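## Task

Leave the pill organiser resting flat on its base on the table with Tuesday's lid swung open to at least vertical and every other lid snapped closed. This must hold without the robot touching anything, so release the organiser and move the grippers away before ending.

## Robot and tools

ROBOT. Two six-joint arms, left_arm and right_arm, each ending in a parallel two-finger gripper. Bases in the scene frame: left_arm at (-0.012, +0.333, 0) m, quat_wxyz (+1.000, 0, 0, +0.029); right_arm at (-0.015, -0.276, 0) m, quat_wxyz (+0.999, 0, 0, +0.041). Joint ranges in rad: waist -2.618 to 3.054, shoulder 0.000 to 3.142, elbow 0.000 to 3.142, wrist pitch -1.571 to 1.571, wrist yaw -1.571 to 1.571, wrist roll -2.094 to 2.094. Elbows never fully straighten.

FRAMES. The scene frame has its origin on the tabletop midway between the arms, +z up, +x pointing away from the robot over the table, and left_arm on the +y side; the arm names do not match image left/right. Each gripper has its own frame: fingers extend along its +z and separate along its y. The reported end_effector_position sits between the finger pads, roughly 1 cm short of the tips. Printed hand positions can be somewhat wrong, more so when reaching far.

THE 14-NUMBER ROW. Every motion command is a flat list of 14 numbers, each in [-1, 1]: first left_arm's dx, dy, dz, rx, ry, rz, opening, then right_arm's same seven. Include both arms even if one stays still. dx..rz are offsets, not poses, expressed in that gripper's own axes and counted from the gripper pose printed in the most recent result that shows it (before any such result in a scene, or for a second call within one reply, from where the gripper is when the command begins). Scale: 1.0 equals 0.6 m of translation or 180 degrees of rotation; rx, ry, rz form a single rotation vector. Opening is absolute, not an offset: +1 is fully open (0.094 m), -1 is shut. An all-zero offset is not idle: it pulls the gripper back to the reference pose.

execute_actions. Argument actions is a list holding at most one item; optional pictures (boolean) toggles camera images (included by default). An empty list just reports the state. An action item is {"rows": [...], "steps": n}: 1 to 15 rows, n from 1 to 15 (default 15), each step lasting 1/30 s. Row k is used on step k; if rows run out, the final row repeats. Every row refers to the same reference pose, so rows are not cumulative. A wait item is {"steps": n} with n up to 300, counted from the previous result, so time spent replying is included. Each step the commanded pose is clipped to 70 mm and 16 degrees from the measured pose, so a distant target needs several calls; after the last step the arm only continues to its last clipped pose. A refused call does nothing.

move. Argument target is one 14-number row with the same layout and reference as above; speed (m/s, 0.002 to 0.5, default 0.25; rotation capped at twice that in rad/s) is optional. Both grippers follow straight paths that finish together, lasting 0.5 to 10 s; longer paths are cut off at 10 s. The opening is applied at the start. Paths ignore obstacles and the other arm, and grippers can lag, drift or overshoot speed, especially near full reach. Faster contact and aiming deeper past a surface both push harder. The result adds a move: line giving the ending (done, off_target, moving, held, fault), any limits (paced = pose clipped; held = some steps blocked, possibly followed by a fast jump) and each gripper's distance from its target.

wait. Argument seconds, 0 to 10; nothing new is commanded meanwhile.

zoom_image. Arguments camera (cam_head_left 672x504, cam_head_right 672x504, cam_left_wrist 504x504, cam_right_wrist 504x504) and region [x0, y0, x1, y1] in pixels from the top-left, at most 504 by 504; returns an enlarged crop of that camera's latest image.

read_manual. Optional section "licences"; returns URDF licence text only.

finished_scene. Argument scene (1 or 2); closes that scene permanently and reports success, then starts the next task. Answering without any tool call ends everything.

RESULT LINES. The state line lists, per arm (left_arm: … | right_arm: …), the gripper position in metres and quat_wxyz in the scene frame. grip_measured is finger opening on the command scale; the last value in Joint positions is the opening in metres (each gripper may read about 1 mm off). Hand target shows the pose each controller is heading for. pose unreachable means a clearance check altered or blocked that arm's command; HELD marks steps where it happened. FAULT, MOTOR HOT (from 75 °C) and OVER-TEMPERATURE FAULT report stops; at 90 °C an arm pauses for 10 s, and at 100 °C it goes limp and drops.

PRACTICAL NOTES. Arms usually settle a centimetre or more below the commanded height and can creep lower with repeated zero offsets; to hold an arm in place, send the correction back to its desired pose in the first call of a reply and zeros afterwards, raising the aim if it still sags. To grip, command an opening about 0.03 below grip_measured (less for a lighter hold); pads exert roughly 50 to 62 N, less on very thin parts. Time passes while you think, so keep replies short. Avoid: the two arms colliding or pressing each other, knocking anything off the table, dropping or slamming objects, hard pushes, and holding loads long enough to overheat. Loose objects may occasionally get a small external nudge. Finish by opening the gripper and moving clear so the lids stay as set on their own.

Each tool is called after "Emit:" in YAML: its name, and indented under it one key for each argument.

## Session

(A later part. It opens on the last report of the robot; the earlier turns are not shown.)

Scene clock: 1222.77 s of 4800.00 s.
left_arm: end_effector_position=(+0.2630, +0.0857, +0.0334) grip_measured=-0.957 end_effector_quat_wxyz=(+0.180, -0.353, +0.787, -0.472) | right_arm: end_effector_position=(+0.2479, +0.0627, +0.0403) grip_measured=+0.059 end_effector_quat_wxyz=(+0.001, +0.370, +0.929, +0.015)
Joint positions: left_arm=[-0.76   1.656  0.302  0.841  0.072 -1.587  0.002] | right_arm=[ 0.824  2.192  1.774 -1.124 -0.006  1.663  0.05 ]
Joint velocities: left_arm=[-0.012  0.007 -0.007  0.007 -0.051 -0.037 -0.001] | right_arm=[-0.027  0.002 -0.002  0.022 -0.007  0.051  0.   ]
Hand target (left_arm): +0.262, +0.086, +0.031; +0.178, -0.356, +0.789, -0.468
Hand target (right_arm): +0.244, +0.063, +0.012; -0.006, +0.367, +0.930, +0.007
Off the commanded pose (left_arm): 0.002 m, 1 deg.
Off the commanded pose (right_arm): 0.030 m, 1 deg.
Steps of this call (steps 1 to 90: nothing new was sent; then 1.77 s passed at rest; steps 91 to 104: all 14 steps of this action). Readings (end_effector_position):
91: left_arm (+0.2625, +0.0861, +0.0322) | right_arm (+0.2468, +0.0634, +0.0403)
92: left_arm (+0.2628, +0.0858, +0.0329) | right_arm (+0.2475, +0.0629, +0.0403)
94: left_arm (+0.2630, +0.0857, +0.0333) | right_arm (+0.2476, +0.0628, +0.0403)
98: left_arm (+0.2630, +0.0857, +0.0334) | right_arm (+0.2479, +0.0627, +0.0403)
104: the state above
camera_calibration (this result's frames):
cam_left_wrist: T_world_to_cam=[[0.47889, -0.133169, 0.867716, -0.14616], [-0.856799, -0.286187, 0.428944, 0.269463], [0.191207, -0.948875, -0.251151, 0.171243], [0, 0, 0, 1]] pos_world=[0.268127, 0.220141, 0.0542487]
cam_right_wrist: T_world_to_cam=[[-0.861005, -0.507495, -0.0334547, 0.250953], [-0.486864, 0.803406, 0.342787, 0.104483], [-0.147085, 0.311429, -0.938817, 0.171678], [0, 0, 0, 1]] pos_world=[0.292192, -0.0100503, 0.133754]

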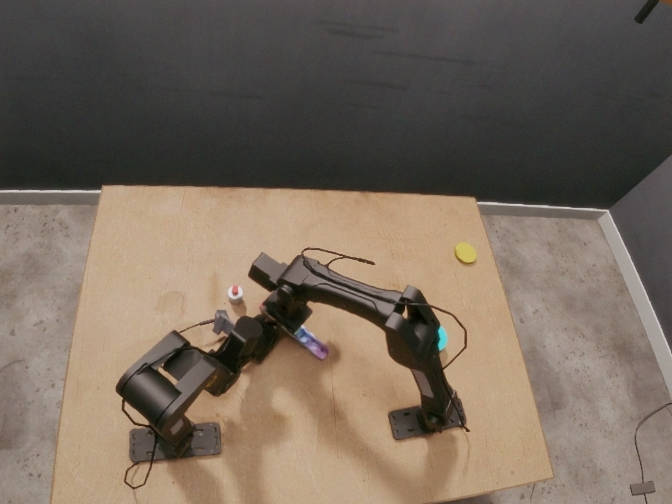

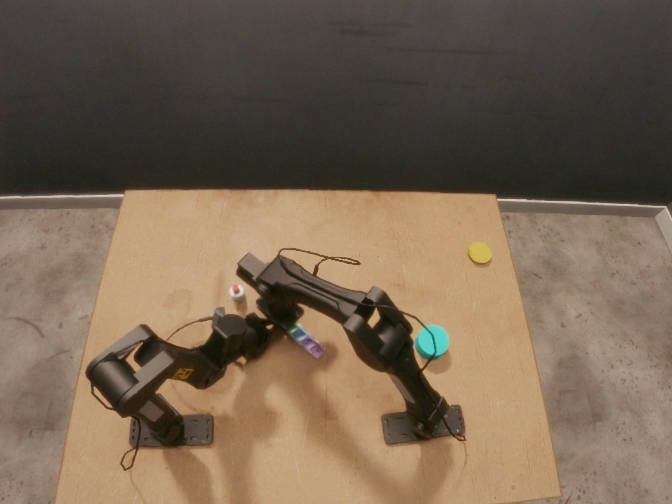

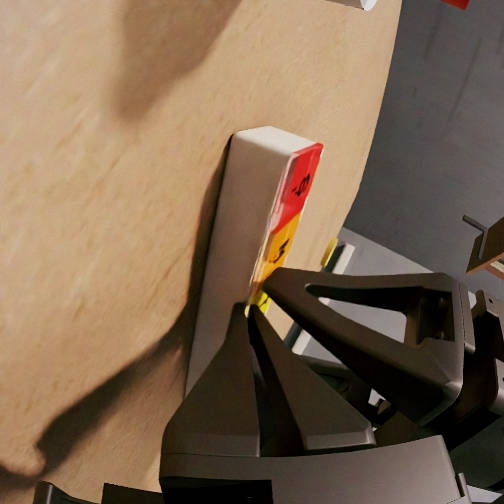

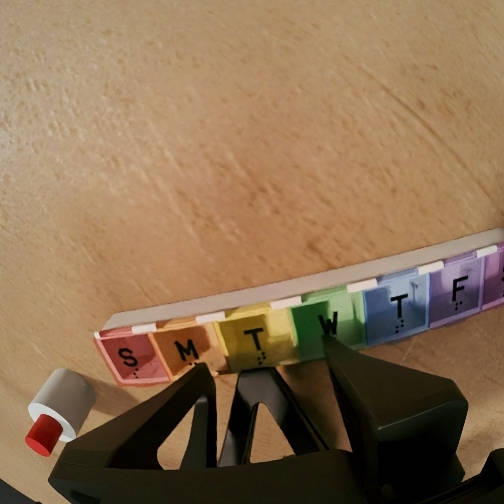

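Emit:
execute_actions:
  actions:
    - {"rows":[[0,-0.06,-0.02,0,0,0,-1,0.002,-0.003,0.07,0.005,0,-0.002,0.06]],"steps":15}

Emit:
zoom_image:
  camera: "cam_left_wrist"
  region: [150,200,350,400]

Emit:
zoom_image:
  camera: "cam_right_wrist"
  region: [130,270,400,450]

Scene clock: 1229.17 s of 4800.00 s.
left_arm: end_effector_position=(+0.2617, +0.0869, +0.0551) grip_measured=-0.991 end_effector_quat_wxyz=(+0.174, -0.358, +0.794, -0.459) | right_arm: end_effector_position=(+0.2483, +0.0665, +0.0404) grip_measured=+0.059 end_effector_quat_wxyz=(-0.001, +0.370, +0.929, +0.027)
Joint positions: left_arm=[-0.76   1.493  0.352  0.595  0.071 -1.589  0.   ] | right_arm=[ 0.825  2.183  1.758 -1.095 -0.016  1.665  0.05 ]
Joint velocities: left_arm=[ 0.002 -0.017  0.007 -0.139 -0.051 -0.007  0.001] | right_arm=[-0.012 -0.007 -0.002 -0.007  0.022 -0.066 -0.001]
Hand target (left_arm): +0.269, +0.082, +0.072; +0.181, -0.353, +0.787, -0.472
Hand target (right_arm): +0.245, +0.061, +0.001; -0.002, +0.366, +0.930, +0.006
Off the commanded pose (left_arm): 0.018 m, 2 deg.
Off the commanded pose (right_arm): 0.042 m, 2 deg.
Steps of this call (steps 1 to 90: nothing new was sent; then 2.90 s passed at rest; steps 91 to 105: all 15 steps of this action). Readings (end_effector_position):
91: left_arm (+0.2628, +0.0857, +0.0356) | right_arm (+0.2478, +0.0624, +0.0398)
92: left_arm (+0.2625, +0.0860, +0.0411) | right_arm (+0.2478, +0.0626, +0.0400)
94: left_arm (+0.2656, +0.0831, +0.0594) | right_arm (+0.2475, +0.0643, +0.0401)
98: left_arm (+0.2640, +0.0849, +0.0590) | right_arm (+0.2483, +0.0665, +0.0404)
105: the state above
camera_calibration (this result's frames):
cam_left_wrist: T_world_to_cam=[[0.501763, -0.15008, 0.851886, -0.167796], [-0.844885, -0.296207, 0.445456, 0.256219], [0.18548, -0.943259, -0.275426, 0.180441], [0, 0, 0, 1]] pos_world=[0.267202, 0.220914, 0.078507]
cam_right_wrist: T_world_to_cam=[[-0.861532, -0.505215, -0.050214, 0.253905], [-0.48759, 0.795779, 0.359153, 0.101633], [-0.14149, 0.333906, -0.931927, 0.167512], [0, 0, 0, 1]] pos_world=[0.292004, -0.00853371, 0.132357]

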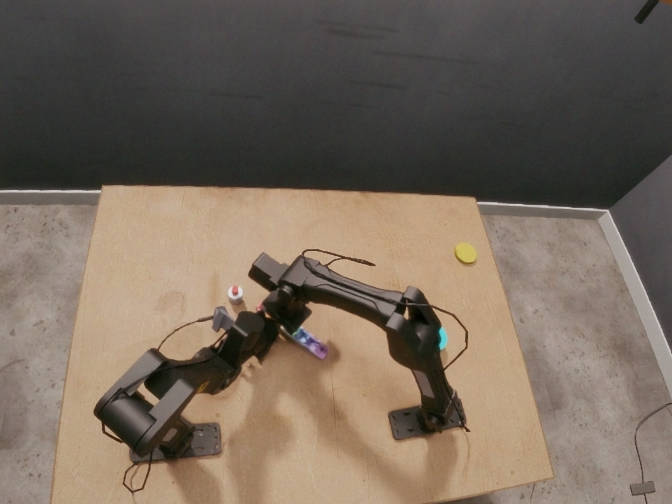

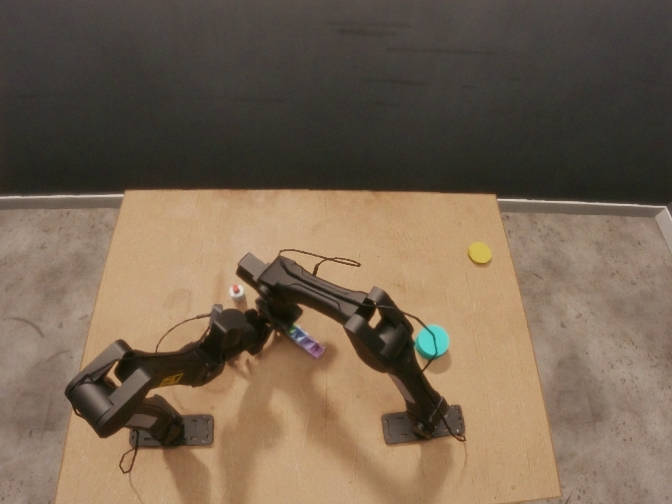

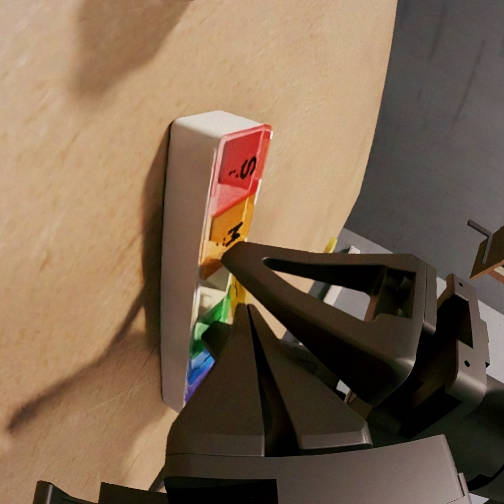

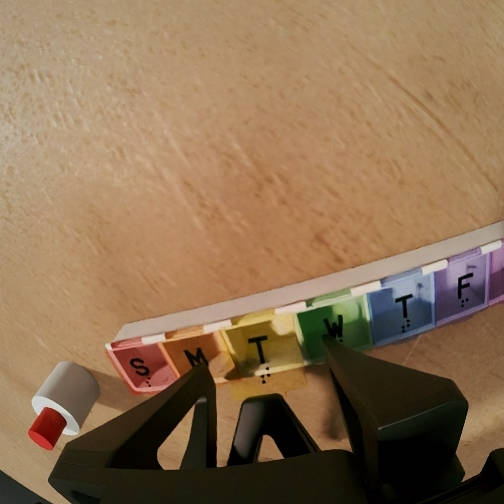

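Region (150, 200, 350, 400) of cam_left_wrist's 504x504 image, scaled by 2.520, with more detail than that image has.

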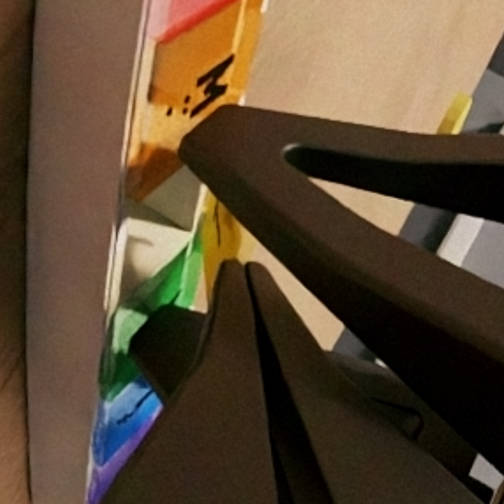

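Region (130, 270, 400, 450) of cam_right_wrist's 504x504 image, scaled by 1.867, with more detail than that image has.

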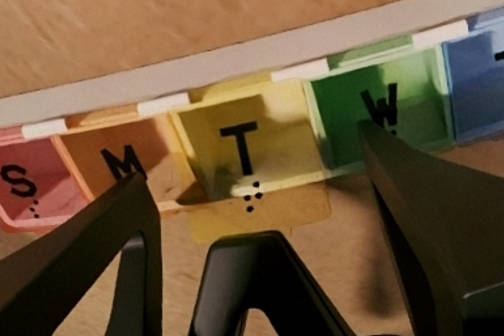

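Emit:
execute_actions:
  actions:
    - {"rows":[[0,0.01,0.02,0,0,0,-1,0.002,-0.003,0.045,0.005,0,-0.002,0.06]],"steps":15}

Emit:
zoom_image:
  camera: "cam_left_wrist"
  region: [120,150,372,400]

Emit:
zoom_image:
  camera: "cam_right_wrist"
  region: [130,270,400,450]

Scene clock: 1237.73 s of 4800.00 s.
left_arm: end_effector_position=(+0.2613, +0.0879, +0.0358) grip_measured=-0.992 end_effector_quat_wxyz=(+0.166, -0.366, +0.802, -0.442) | right_arm: end_effector_position=(+0.2507, +0.0649, +0.0411) grip_measured=+0.059 end_effector_quat_wxyz=(+0.005, +0.370, +0.928, +0.026)
Joint positions: left_arm=[-0.76   1.569  0.352  0.629  0.068 -1.593  0.   ] | right_arm=[ 0.823  2.181  1.758 -1.095 -0.005  1.663  0.05 ]
Joint velocities: left_arm=[ 0.007 -0.007  0.012  0.066 -0.007 -0.037  0.   ] | right_arm=[-0.007  0.002 -0.007 -0.022  0.037  0.022  0.   ]
Hand target (left_arm): +0.266, +0.082, +0.043; +0.174, -0.358, +0.795, -0.458
Hand target (right_arm): +0.246, +0.066, +0.015; -0.003, +0.367, +0.930, +0.018
Off the commanded pose (left_arm): 0.011 m, 2 deg.
Off the commanded pose (right_arm): 0.028 m, 1 deg.
Steps of this call (steps 1 to 90: nothing new was sent; then 5.07 s passed at rest; steps 91 to 105: all 15 steps of this action). Readings (end_effector_position):
91: left_arm (+0.2607, +0.0879, +0.0513) | right_arm (+0.2484, +0.0665, +0.0411)
92: left_arm (+0.2617, +0.0871, +0.0498) | right_arm (+0.2490, +0.0662, +0.0411)
94: left_arm (+0.2619, +0.0873, +0.0431) | right_arm (+0.2505, +0.0650, +0.0411)
98: left_arm (+0.2613, +0.0879, +0.0358) | right_arm (+0.2507, +0.0649, +0.0411)
105: the state above
camera_calibration (this result's frames):
cam_left_wrist: T_world_to_cam=[[0.530712, -0.169321, 0.830467, -0.156092], [-0.828158, -0.312011, 0.465621, 0.261079], [0.180276, -0.934869, -0.305813, 0.177912], [0, 0, 0, 1]] pos_world=[0.266981, 0.221355, 0.0624733]
cam_right_wrist: T_world_to_cam=[[-0.861489, -0.504672, -0.05607, 0.255358], [-0.490348, 0.79815, 0.350021, 0.1047], [-0.131893, 0.329033, -0.935062, 0.166972], [0, 0, 0, 1]] pos_world=[0.29335, -0.00963414, 0.1338]

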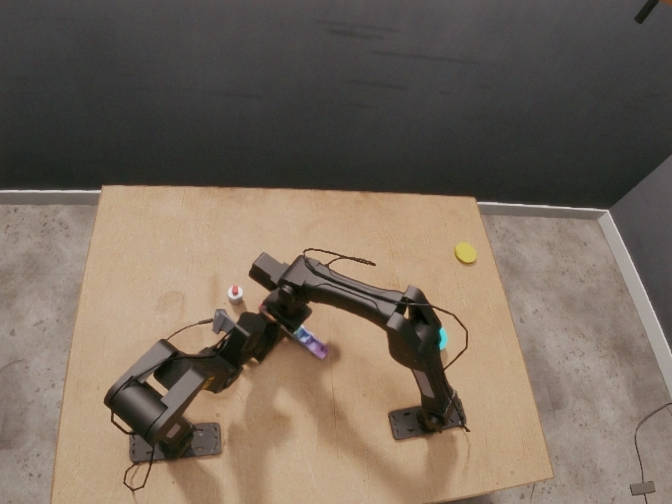

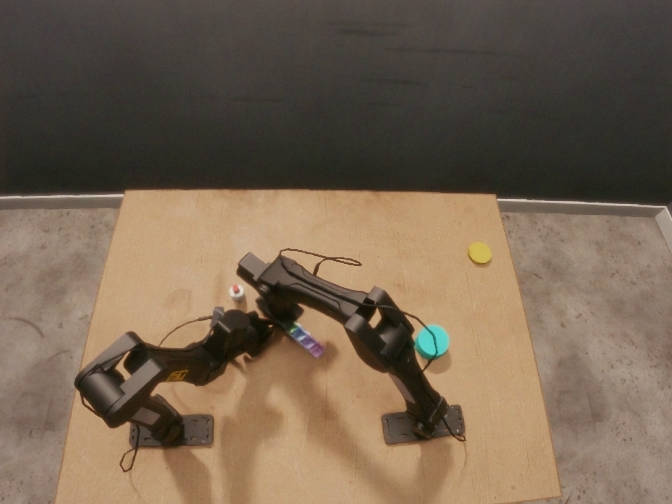

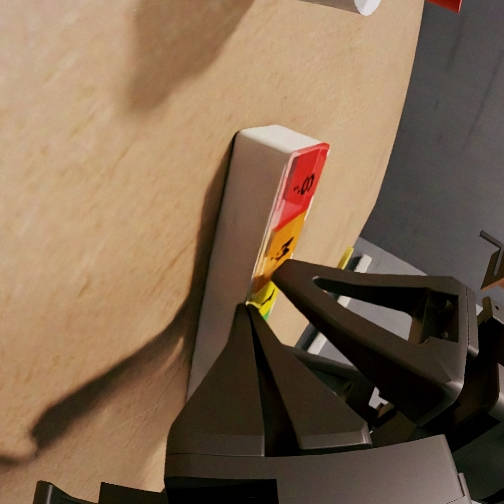

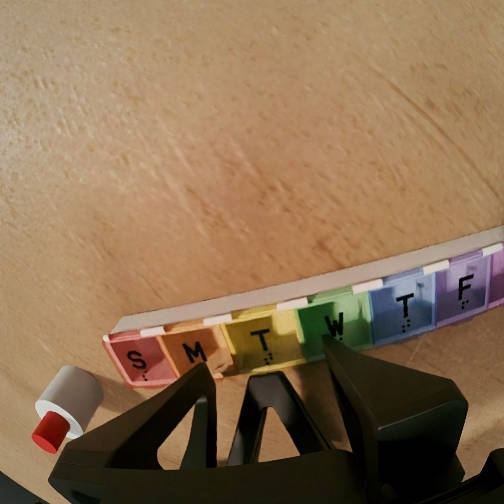

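Region (120, 150, 372, 400) of cam_left_wrist's 504x504 image, scaled by 2.000, with more detail than that image has; it fills the top 500 rows of this view, and the rest is white.

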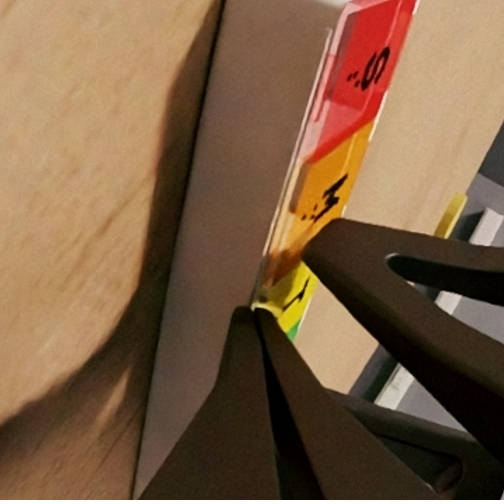

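Region (130, 270, 400, 450) of cam_right_wrist's 504x504 image, scaled by 1.867, with more detail than that image has.

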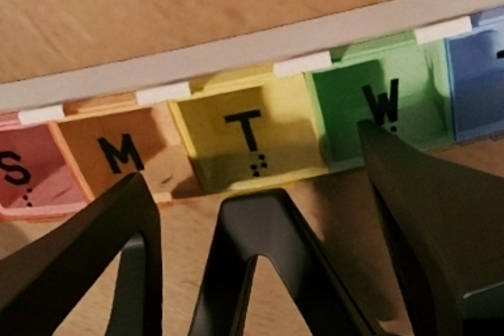

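Emit:
execute_actions:
  actions:
    - {"rows":[[0,0,0,0,0,0,-0.45,0.002,-0.003,0.05,0.005,0,-0.002,0.06]],"steps":15}

Emit:
zoom_image:
  camera: "cam_left_wrist"
  region: [150,200,350,400]

Scene clock: 1246.73 s of 4800.00 s.
left_arm: end_effector_position=(+0.2610, +0.0881, +0.0353) grip_measured=-0.452 end_effector_quat_wxyz=(+0.165, -0.367, +0.802, -0.442) | right_arm: end_effector_position=(+0.2508, +0.0648, +0.0411) grip_measured=+0.059 end_effector_quat_wxyz=(+0.005, +0.370, +0.928, +0.026)
Joint positions: left_arm=[-0.76   1.569  0.352  0.626  0.069 -1.598  0.026] | right_arm=[ 0.823  2.181  1.758 -1.095 -0.004  1.663  0.05 ]
Joint velocities: left_arm=[-0.002 -0.012 -0.007  0.022 -0.007 -0.022  0.002] | right_arm=[-0.012  0.012  0.017  0.007 -0.022 -0.037  0.   ]
Hand target (left_arm): +0.261, +0.088, +0.036; +0.166, -0.366, +0.802, -0.442
Hand target (right_arm): +0.248, +0.065, +0.012; +0.002, +0.368, +0.930, +0.018
Off the commanded pose (left_arm): 0.001 m, 0 deg.
Off the commanded pose (right_arm): 0.030 m, 1 deg.
Steps of this call (steps 1 to 90: nothing new was sent; then 5.50 s passed at rest; steps 91 to 105: all 15 steps of this action). Readings (end_effector_position):
91: left_arm (+0.2611, +0.0881, +0.0354) | right_arm (+0.2507, +0.0649, +0.0411)
92: left_arm (+0.2610, +0.0881, +0.0353) | right_arm (+0.2508, +0.0648, +0.0411)
94: left_arm (+0.2610, +0.0881, +0.0353) | right_arm (+0.2508, +0.0648, +0.0411)
98: left_arm (+0.2610, +0.0881, +0.0353) | right_arm (+0.2508, +0.0648, +0.0411)
105: the state above
camera_calibration (this result's frames):
cam_left_wrist: T_world_to_cam=[[0.534658, -0.16729, 0.828344, -0.156657], [-0.825495, -0.313133, 0.46958, 0.260371], [0.180826, -0.934859, -0.305517, 0.177811], [0, 0, 0, 1]] pos_world=[0.26654, 0.221551, 0.0618252]
cam_right_wrist: T_world_to_cam=[[-0.861475, -0.504663, -0.056348, 0.255415], [-0.490525, 0.798335, 0.349351, 0.10488], [-0.13132, 0.328598, -0.935296, 0.166907], [0, 0, 0, 1]] pos_world=[0.293398, -0.00967623, 0.13386]

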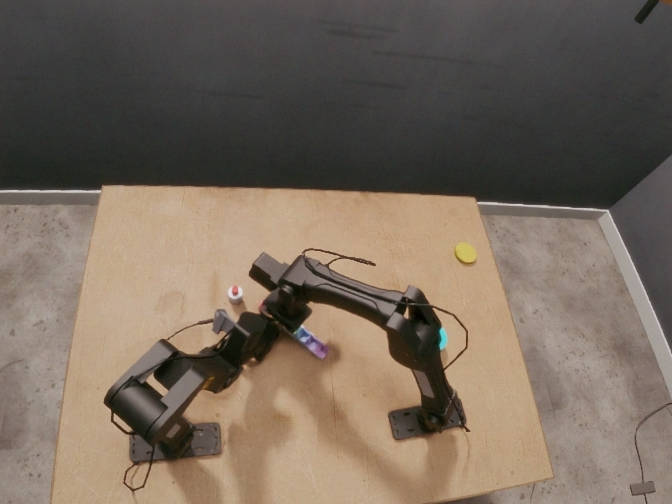

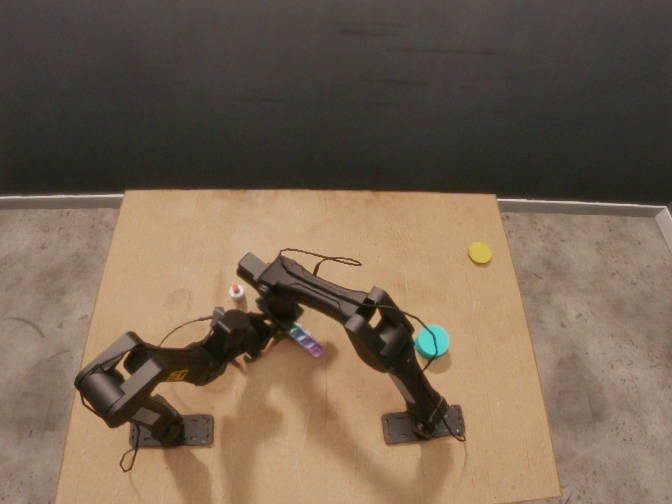

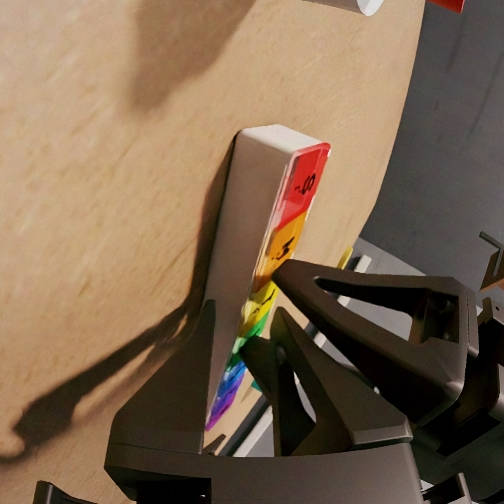

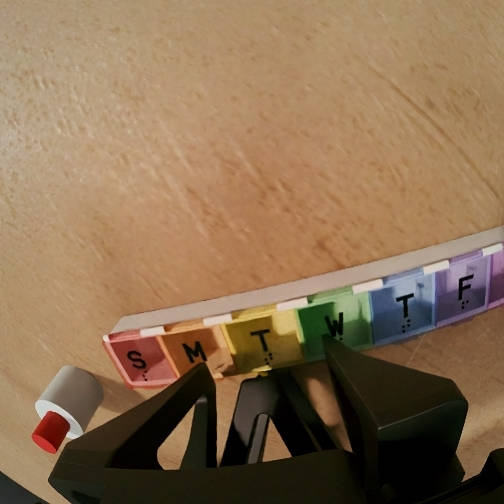

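Region (150, 200, 350, 400) of cam_left_wrist's 504x504 image, scaled by 2.520, with more detail than that image has.

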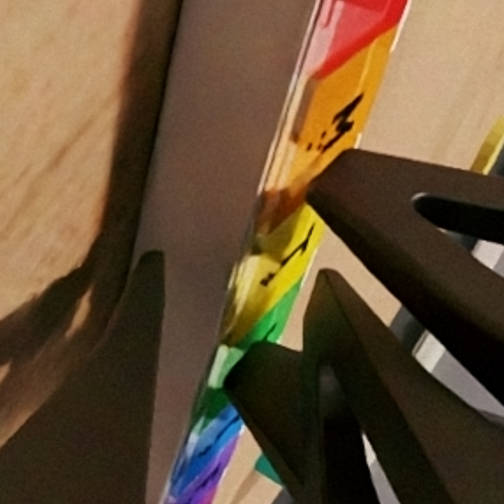

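Emit:
execute_actions:
  actions:
    - {"rows":[[0,-0.02,0.017,0.01,0,0,-0.45,0.002,-0.003,0.05,0.005,0,-0.002,0.06]],"steps":15}

Emit:
zoom_image:
  camera: "cam_left_wrist"
  region: [150,200,350,400]

Emit:
zoom_image:
  camera: "cam_right_wrist"
  region: [130,270,400,450]

Scene clock: 1250.27 s of 4800.00 s.
left_arm: end_effector_position=(+0.2622, +0.0871, +0.0288) grip_measured=-0.452 end_effector_quat_wxyz=(+0.161, -0.371, +0.802, -0.439) | right_arm: end_effector_position=(+0.2508, +0.0648, +0.0411) grip_measured=+0.059 end_effector_quat_wxyz=(+0.005, +0.370, +0.928, +0.026)
Joint positions: left_arm=[-0.76   1.605  0.355  0.65   0.069 -1.605  0.026] | right_arm=[ 0.823  2.181  1.758 -1.095 -0.004  1.663  0.05 ]
Joint velocities: left_arm=[-0.007  0.027 -0.002  0.037 -0.066  0.007  0.   ] | right_arm=[-0.007  0.007 -0.012 -0.125 -0.022  0.037 -0.001]
Hand target (left_arm): +0.272, +0.079, +0.040; +0.170, -0.365, +0.795, -0.454
Hand target (right_arm): +0.249, +0.065, +0.012; +0.002, +0.368, +0.930, +0.018
Off the commanded pose (left_arm): 0.017 m, 2 deg.
Off the commanded pose (right_arm): 0.030 m, 1 deg.
Steps of this call (steps 1 to 90: nothing new was sent; then 0.03 s passed at rest; steps 91 to 105: all 15 steps of this action). Readings (end_effector_position):
91: left_arm (+0.2612, +0.0879, +0.0349) | right_arm (+0.2508, +0.0648, +0.0411)
92: left_arm (+0.2618, +0.0874, +0.0340) | right_arm (+0.2508, +0.0648, +0.0411)
94: left_arm (+0.2618, +0.0874, +0.0300) | right_arm (+0.2508, +0.0648, +0.0411)
98: left_arm (+0.2615, +0.0877, +0.0276) | right_arm (+0.2508, +0.0648, +0.0411)
105: the state above
camera_calibration (this result's frames):
cam_left_wrist: T_world_to_cam=[[0.544368, -0.166267, 0.822204, -0.15453], [-0.819031, -0.317135, 0.478136, 0.262466], [0.181252, -0.933692, -0.308816, 0.174594], [0, 0, 0, 1]] pos_world=[0.267443, 0.220561, 0.0554782]
cam_right_wrist: T_world_to_cam=[[-0.861475, -0.504663, -0.056348, 0.255415], [-0.490525, 0.798335, 0.349351, 0.10488], [-0.13132, 0.328598, -0.935296, 0.166907], [0, 0, 0, 1]] pos_world=[0.293398, -0.00967623, 0.13386]

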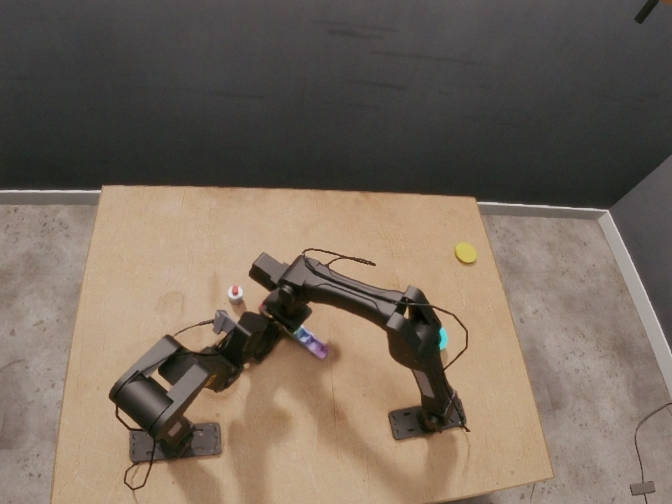

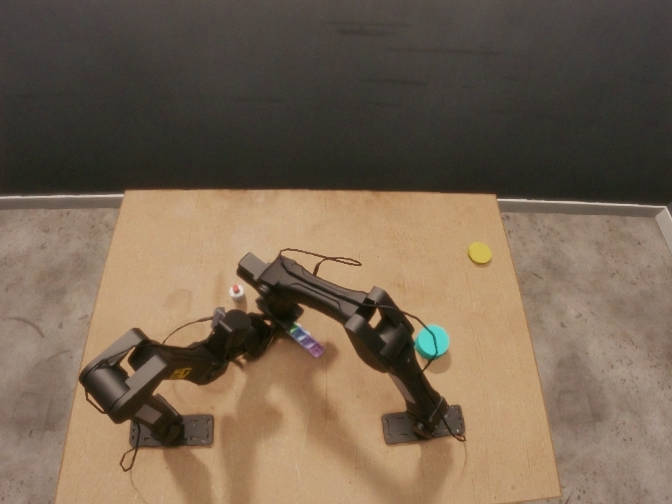

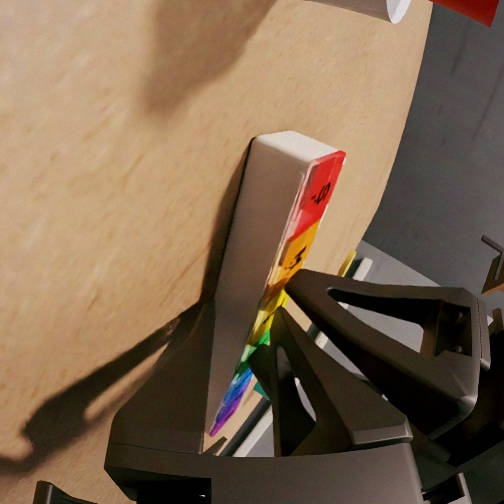

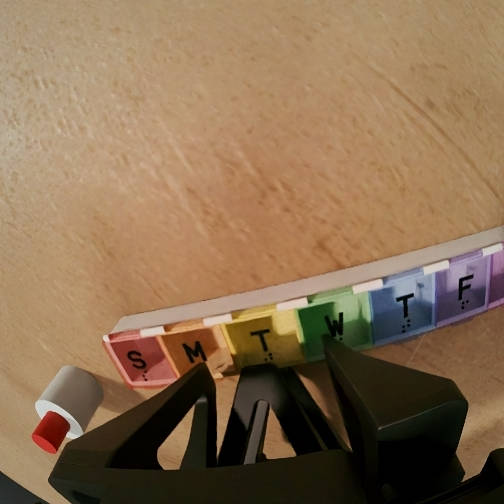

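Region (150, 200, 350, 400) of cam_left_wrist's 504x504 image, scaled by 2.520, with more detail than that image has.

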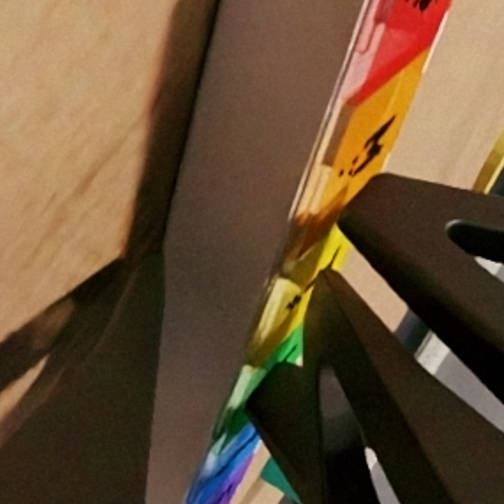

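Region (130, 270, 400, 450) of cam_right_wrist's 504x504 image, scaled by 1.867, with more detail than that image has.

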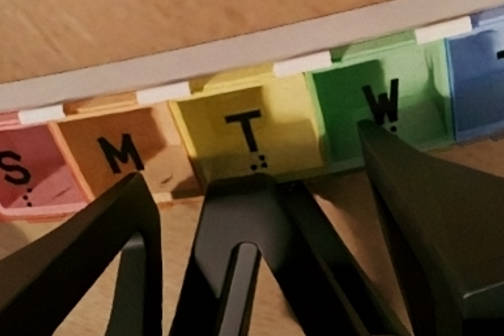

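Emit:
execute_actions:
  actions:
    - {"rows":[[0,0,0,0,0,0,-0.7,0.002,-0.003,0.05,0.005,0,-0.002,0.06],[0,0,0,0,0,0,-0.7,0.002,-0.003,0.05,0.005,0,-0.002,0.06],[0,0,0,0,0,0,-0.7,0.002,-0.003,0.05,0.005,0,-0.002,0.06],[0,0,0,0,0,0,-0.8,0.002,-0.003,0.05,0.005,0,-0.002,0.06],[0,0,0,0,0,0,-0.8,0.002,-0.003,0.05,0.005,0,-0.002,0.06],[0,0,0,0,0,0,-0.8,0.002,-0.003,0.05,0.005,0,-0.002,0.06],[0,0,0,0,0,0,-0.9,0.002,-0.003,0.05,0.005,0,-0.002,0.06],[0,0,0,0,0,0,-0.9,0.002,-0.003,0.05,0.005,0,-0.002,0.06],[0,0,0,0,0,0,-0.9,0.002,-0.003,0.05,0.005,0,-0.002,0.06],[0,0,0,0,0,0,-1,0.002,-0.003,0.05,0.005,0,-0.002,0.06]],"steps":15}

Emit:
zoom_image:
  camera: "cam_left_wrist"
  region: [150,200,350,400]

Scene clock: 1256.93 s of 4800.00 s.
left_arm: end_effector_position=(+0.2646, +0.0849, +0.0338) grip_measured=-0.954 end_effector_quat_wxyz=(+0.167, -0.366, +0.798, -0.448) | right_arm: end_effector_position=(+0.2522, +0.0639, +0.0411) grip_measured=+0.059 end_effector_quat_wxyz=(+0.010, +0.370, +0.929, +0.025)
Joint positions: left_arm=[-0.76   1.605  0.355  0.674  0.069 -1.599  0.002] | right_arm=[ 0.822  2.181  1.758 -1.094  0.004  1.662  0.05 ]
Joint velocities: left_arm=[-0.012 -0.002 -0.002  0.007  0.007  0.022 -0.001] | right_arm=[ 0.002  0.002 -0.007 -0.051  0.066  0.022  0.   ]
Hand target (left_arm): +0.262, +0.087, +0.029; +0.161, -0.371, +0.802, -0.439
Hand target (right_arm): +0.249, +0.065, +0.012; +0.002, +0.368, +0.930, +0.017
Off the commanded pose (left_arm): 0.006 m, 1 deg.
Off the commanded pose (right_arm): 0.030 m, 1 deg.
Steps of this call (steps 1 to 90: nothing new was sent; then 3.17 s passed at rest; steps 91 to 105: all 15 steps of this action). Readings (end_effector_position):
91: left_arm (+0.2623, +0.0870, +0.0291) | right_arm (+0.2508, +0.0648, +0.0411)
92: left_arm (+0.2628, +0.0865, +0.0302) | right_arm (+0.2508, +0.0648, +0.0411)
94: left_arm (+0.2636, +0.0858, +0.0317) | right_arm (+0.2508, +0.0648, +0.0411)
98: left_arm (+0.2644, +0.0852, +0.0332) | right_arm (+0.2517, +0.0643, +0.0411)
105: the state above
camera_calibration (this result's frames):
cam_left_wrist: T_world_to_cam=[[0.525907, -0.157935, 0.83575, -0.156606], [-0.830292, -0.308469, 0.46418, 0.264147], [0.184492, -0.938032, -0.293358, 0.172625], [0, 0, 0, 1]] pos_world=[0.269832, 0.218675, 0.0589127]
cam_right_wrist: T_world_to_cam=[[-0.860703, -0.505526, -0.0602773, 0.256244], [-0.493627, 0.799687, 0.341808, 0.107341], [-0.12459, 0.32395, -0.937835, 0.166117], [0, 0, 0, 1]] pos_world=[0.294233, -0.0101144, 0.134546]

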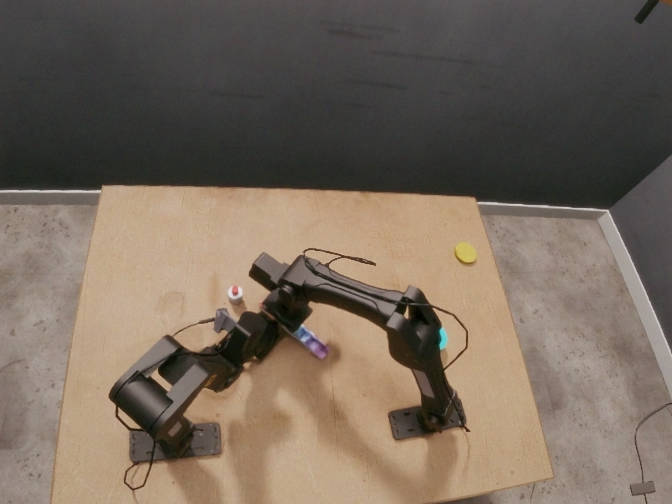

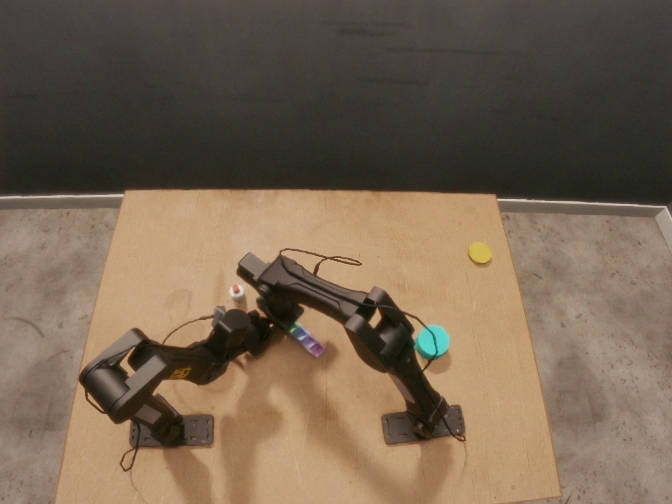

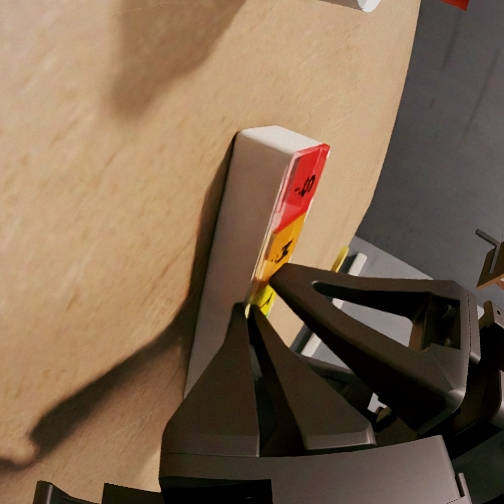

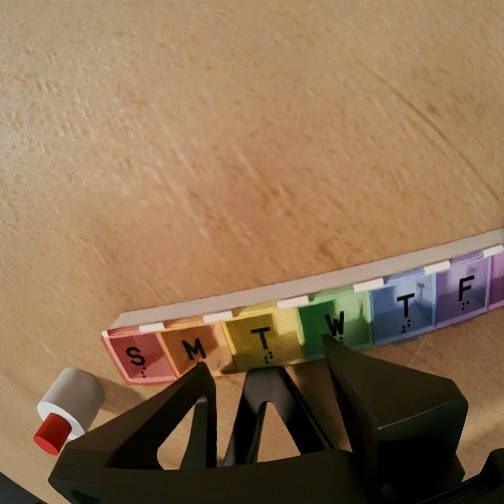

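Region (150, 200, 350, 400) of cam_left_wrist's 504x504 image, scaled by 2.520, with more detail than that image has.

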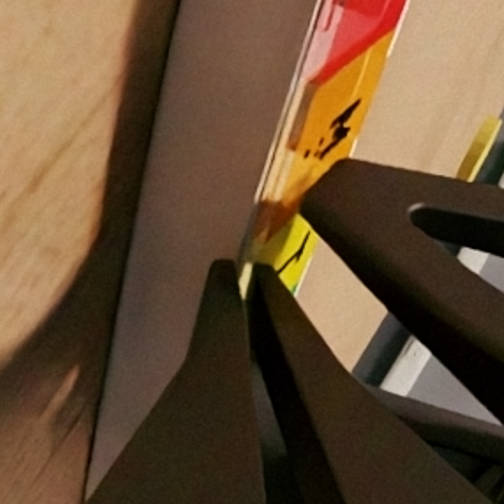

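Emit:
execute_actions:
  actions:
    - {"rows":[[0,-0.06,-0.02,0,0,0,-1,0.0,-0.003,0.065,0.005,0,-0.002,0.06]],"steps":15}

Emit:
zoom_image:
  camera: "cam_left_wrist"
  region: [120,150,372,400]

Emit:
zoom_image:
  camera: "cam_right_wrist"
  region: [130,270,400,450]

Scene clock: 1261.20 s of 4800.00 s.
left_arm: end_effector_position=(+0.2652, +0.0846, +0.0534) grip_measured=-0.991 end_effector_quat_wxyz=(+0.161, -0.370, +0.806, -0.433) | right_arm: end_effector_position=(+0.2534, +0.0665, +0.0410) grip_measured=+0.059 end_effector_quat_wxyz=(+0.010, +0.370, +0.928, +0.033)
Joint positions: left_arm=[-0.76   1.489  0.421  0.456  0.068 -1.598  0.   ] | right_arm=[ 0.822  2.177  1.75  -1.075  0.001  1.662  0.05 ]
Joint velocities: left_arm=[-0.012  0.012  0.007 -0.11  -0.037 -0.007 -0.   ] | right_arm=[ 0.007 -0.007 -0.002 -0.007  0.037 -0.066 -0.001]
Hand target (left_arm): +0.273, +0.080, +0.071; +0.167, -0.366, +0.798, -0.448
Hand target (right_arm): +0.251, +0.063, +0.004; +0.006, +0.367, +0.930, +0.016
Off the commanded pose (left_arm): 0.019 m, 2 deg.
Off the commanded pose (right_arm): 0.039 m, 2 deg.
Steps of this call (steps 1 to 90: nothing new was sent; then 0.77 s passed at rest; steps 91 to 105: all 15 steps of this action). Readings (end_effector_position):
91: left_arm (+0.2649, +0.0847, +0.0363) | right_arm (+0.2522, +0.0638, +0.0406)
92: left_arm (+0.2649, +0.0847, +0.0414) | right_arm (+0.2522, +0.0638, +0.0406)
94: left_arm (+0.2684, +0.0816, +0.0576) | right_arm (+0.2519, +0.0646, +0.0407)
98: left_arm (+0.2679, +0.0821, +0.0583) | right_arm (+0.2534, +0.0665, +0.0410)
105: the state above
camera_calibration (this result's frames):
cam_left_wrist: T_world_to_cam=[[0.548005, -0.178099, 0.817295, -0.176511], [-0.817691, -0.319961, 0.478546, 0.252276], [0.176274, -0.93054, -0.32097, 0.181023], [0, 0, 0, 1]] pos_world=[0.271103, 0.217731, 0.0816386]
cam_right_wrist: T_world_to_cam=[[-0.859961, -0.5051, -0.0730822, 0.258811], [-0.496355, 0.794426, 0.350027, 0.106601], [-0.118741, 0.337285, -0.933884, 0.162826], [0, 0, 0, 1]] pos_world=[0.294814, -0.00887957, 0.133661]

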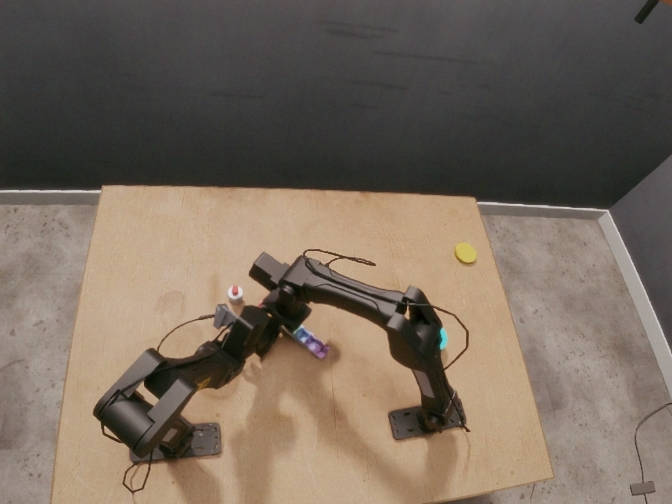

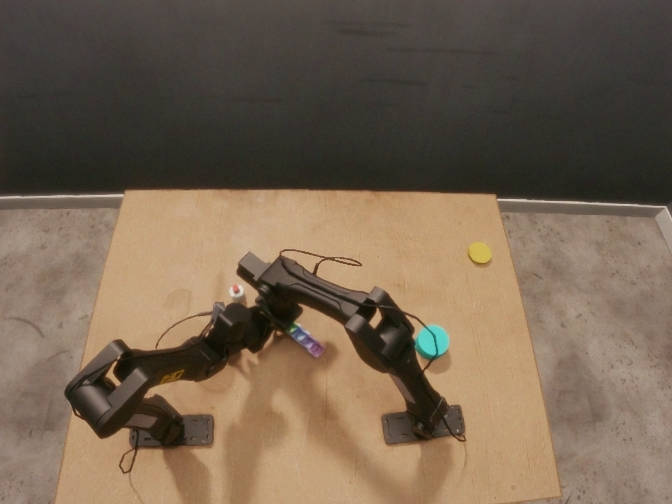

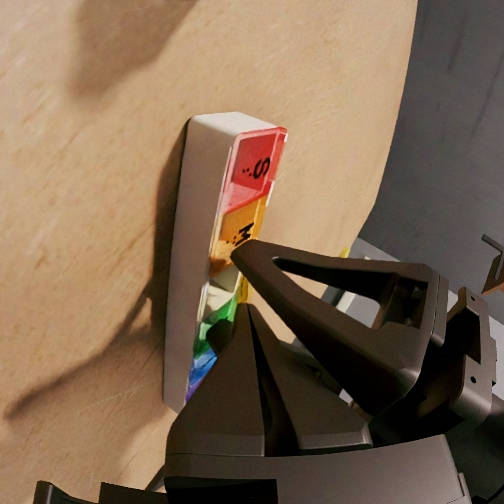

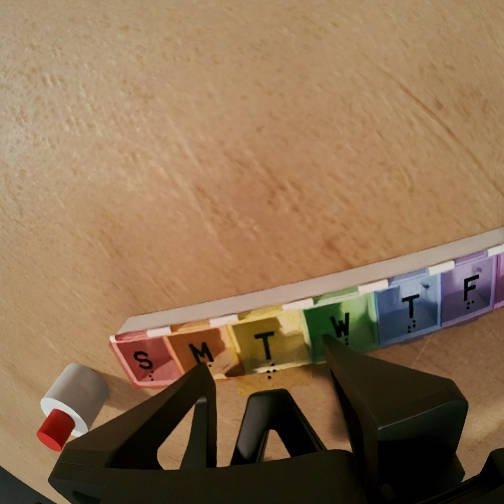

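Region (120, 150, 372, 400) of cam_left_wrist's 504x504 image, scaled by 2.000, with more detail than that image has; it fills the top 500 rows of this view, and the rest is white.

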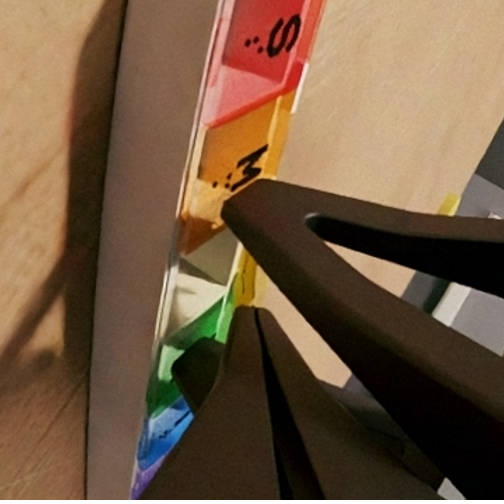

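Region (130, 270, 400, 450) of cam_right_wrist's 504x504 image, scaled by 1.867, with more detail than that image has.

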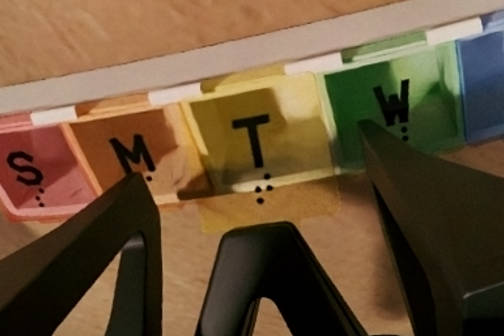

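Emit:
execute_actions:
  actions:
    - {"rows":[[0,0.01,-0.05,0,0,0,-1,0.0,-0.003,0.045,0.005,0,-0.002,0.06]],"steps":15}

Emit:
zoom_image:
  camera: "cam_left_wrist"
  region: [120,150,372,400]

Emit:
zoom_image:
  camera: "cam_right_wrist"
  region: [130,270,400,450]

Scene clock: 1267.93 s of 4800.00 s.
left_arm: end_effector_position=(+0.2450, +0.1019, +0.0564) grip_measured=-0.992 end_effector_quat_wxyz=(+0.155, -0.374, +0.811, -0.421) | right_arm: end_effector_position=(+0.2477, +0.0774, +0.0420) grip_measured=+0.059 end_effector_quat_wxyz=(-0.008, +0.365, +0.930, +0.050)
Joint positions: left_arm=[-0.76   1.347  0.361  0.346  0.067 -1.6    0.   ] | right_arm=[ 0.83   2.176  1.75  -1.054 -0.043  1.662  0.05 ]
Joint velocities: left_arm=[-0.007 -0.012 -0.002 -0.022 -0.022 -0.066 -0.   ] | right_arm=[-0.012 -0.012  0.007 -0.037  0.066  0.022 -0.   ]
Hand target (left_arm): +0.245, +0.104, +0.066; +0.161, -0.370, +0.806, -0.433
Hand target (right_arm): +0.252, +0.066, +0.015; +0.006, +0.367, +0.930, +0.025
Off the commanded pose (left_arm): 0.010 m, 2 deg.
Off the commanded pose (right_arm): 0.031 m, 3 deg.
Steps of this call (steps 1 to 90: nothing new was sent; then 3.23 s passed at rest; steps 91 to 105: all 15 steps of this action). Readings (end_effector_position):
91: left_arm (+0.2636, +0.0861, +0.0537) | right_arm (+0.2533, +0.0668, +0.0415)
92: left_arm (+0.2603, +0.0888, +0.0561) | right_arm (+0.2525, +0.0685, +0.0415)
94: left_arm (+0.2534, +0.0948, +0.0592) | right_arm (+0.2507, +0.0726, +0.0417)
98: left_arm (+0.2465, +0.1006, +0.0576) | right_arm (+0.2484, +0.0765, +0.0420)
105: the state above
camera_calibration (this result's frames):
cam_left_wrist: T_world_to_cam=[[0.566898, -0.191668, 0.80118, -0.167187], [-0.805997, -0.330079, 0.491341, 0.237292], [0.170279, -0.924289, -0.341605, 0.203575], [0, 0, 0, 1]] pos_world=[0.25137, 0.234443, 0.0868979]
cam_right_wrist: T_world_to_cam=[[-0.855679, -0.511645, -0.0776722, 0.259191], [-0.497709, 0.772505, 0.394363, 0.0949082], [-0.141772, 0.376106, -0.915666, 0.161375], [0, 0, 0, 1]] pos_world=[0.291899, -0.0013974, 0.130469]

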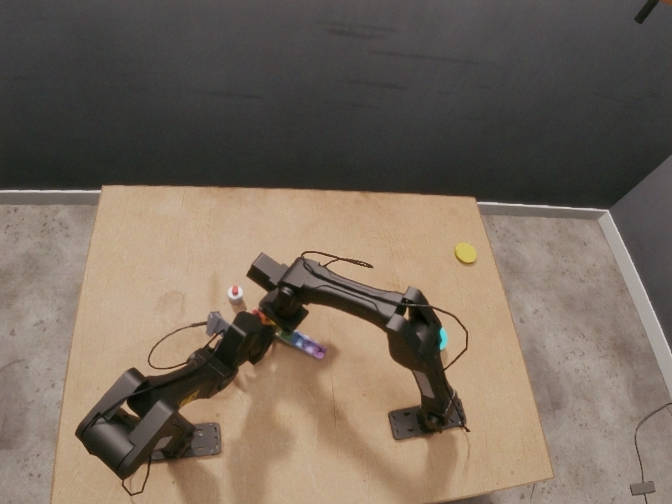

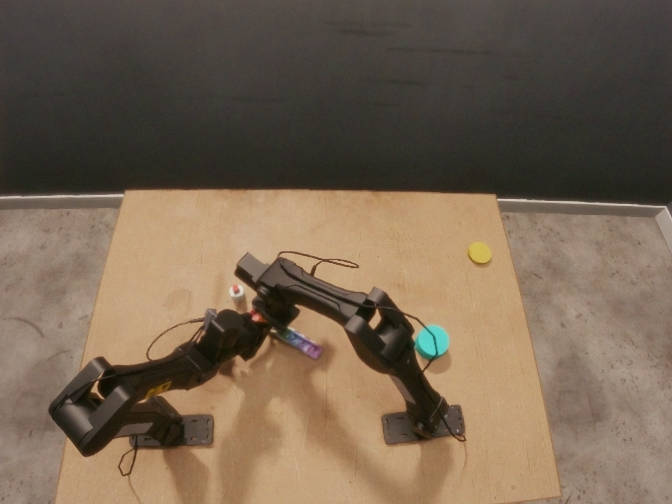

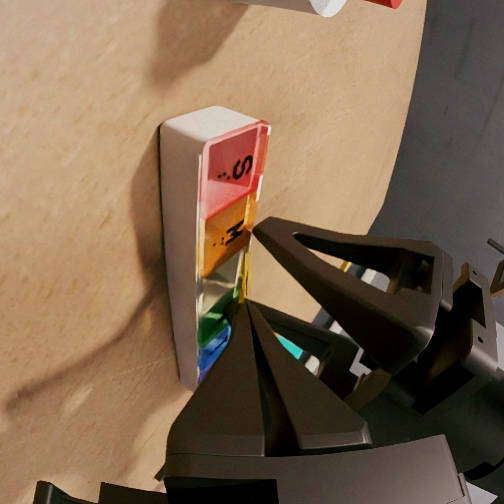

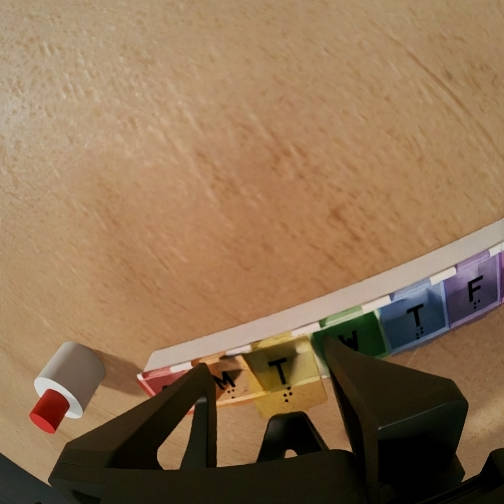

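Region (120, 150, 372, 400) of cam_left_wrist's 504x504 image, scaled by 2.000, with more detail than that image has; it fills the top 500 rows of this view, and the rest is white.

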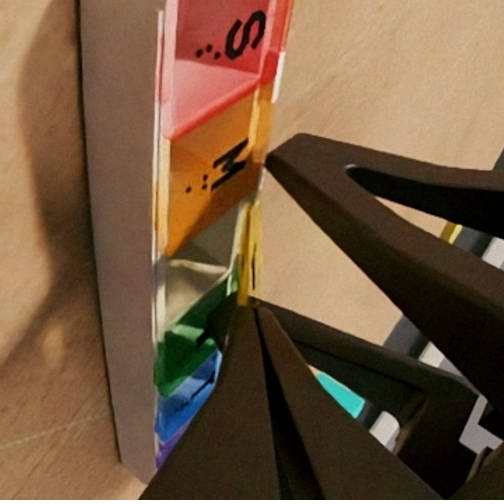

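Region (130, 270, 400, 450) of cam_right_wrist's 504x504 image, scaled by 1.867, with more detail than that image has.

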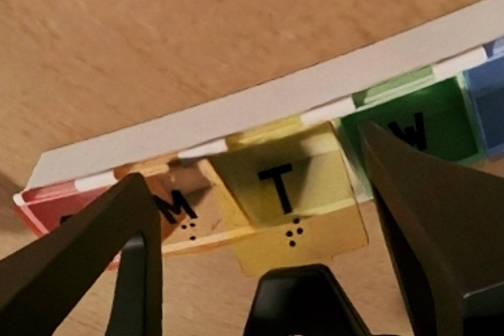

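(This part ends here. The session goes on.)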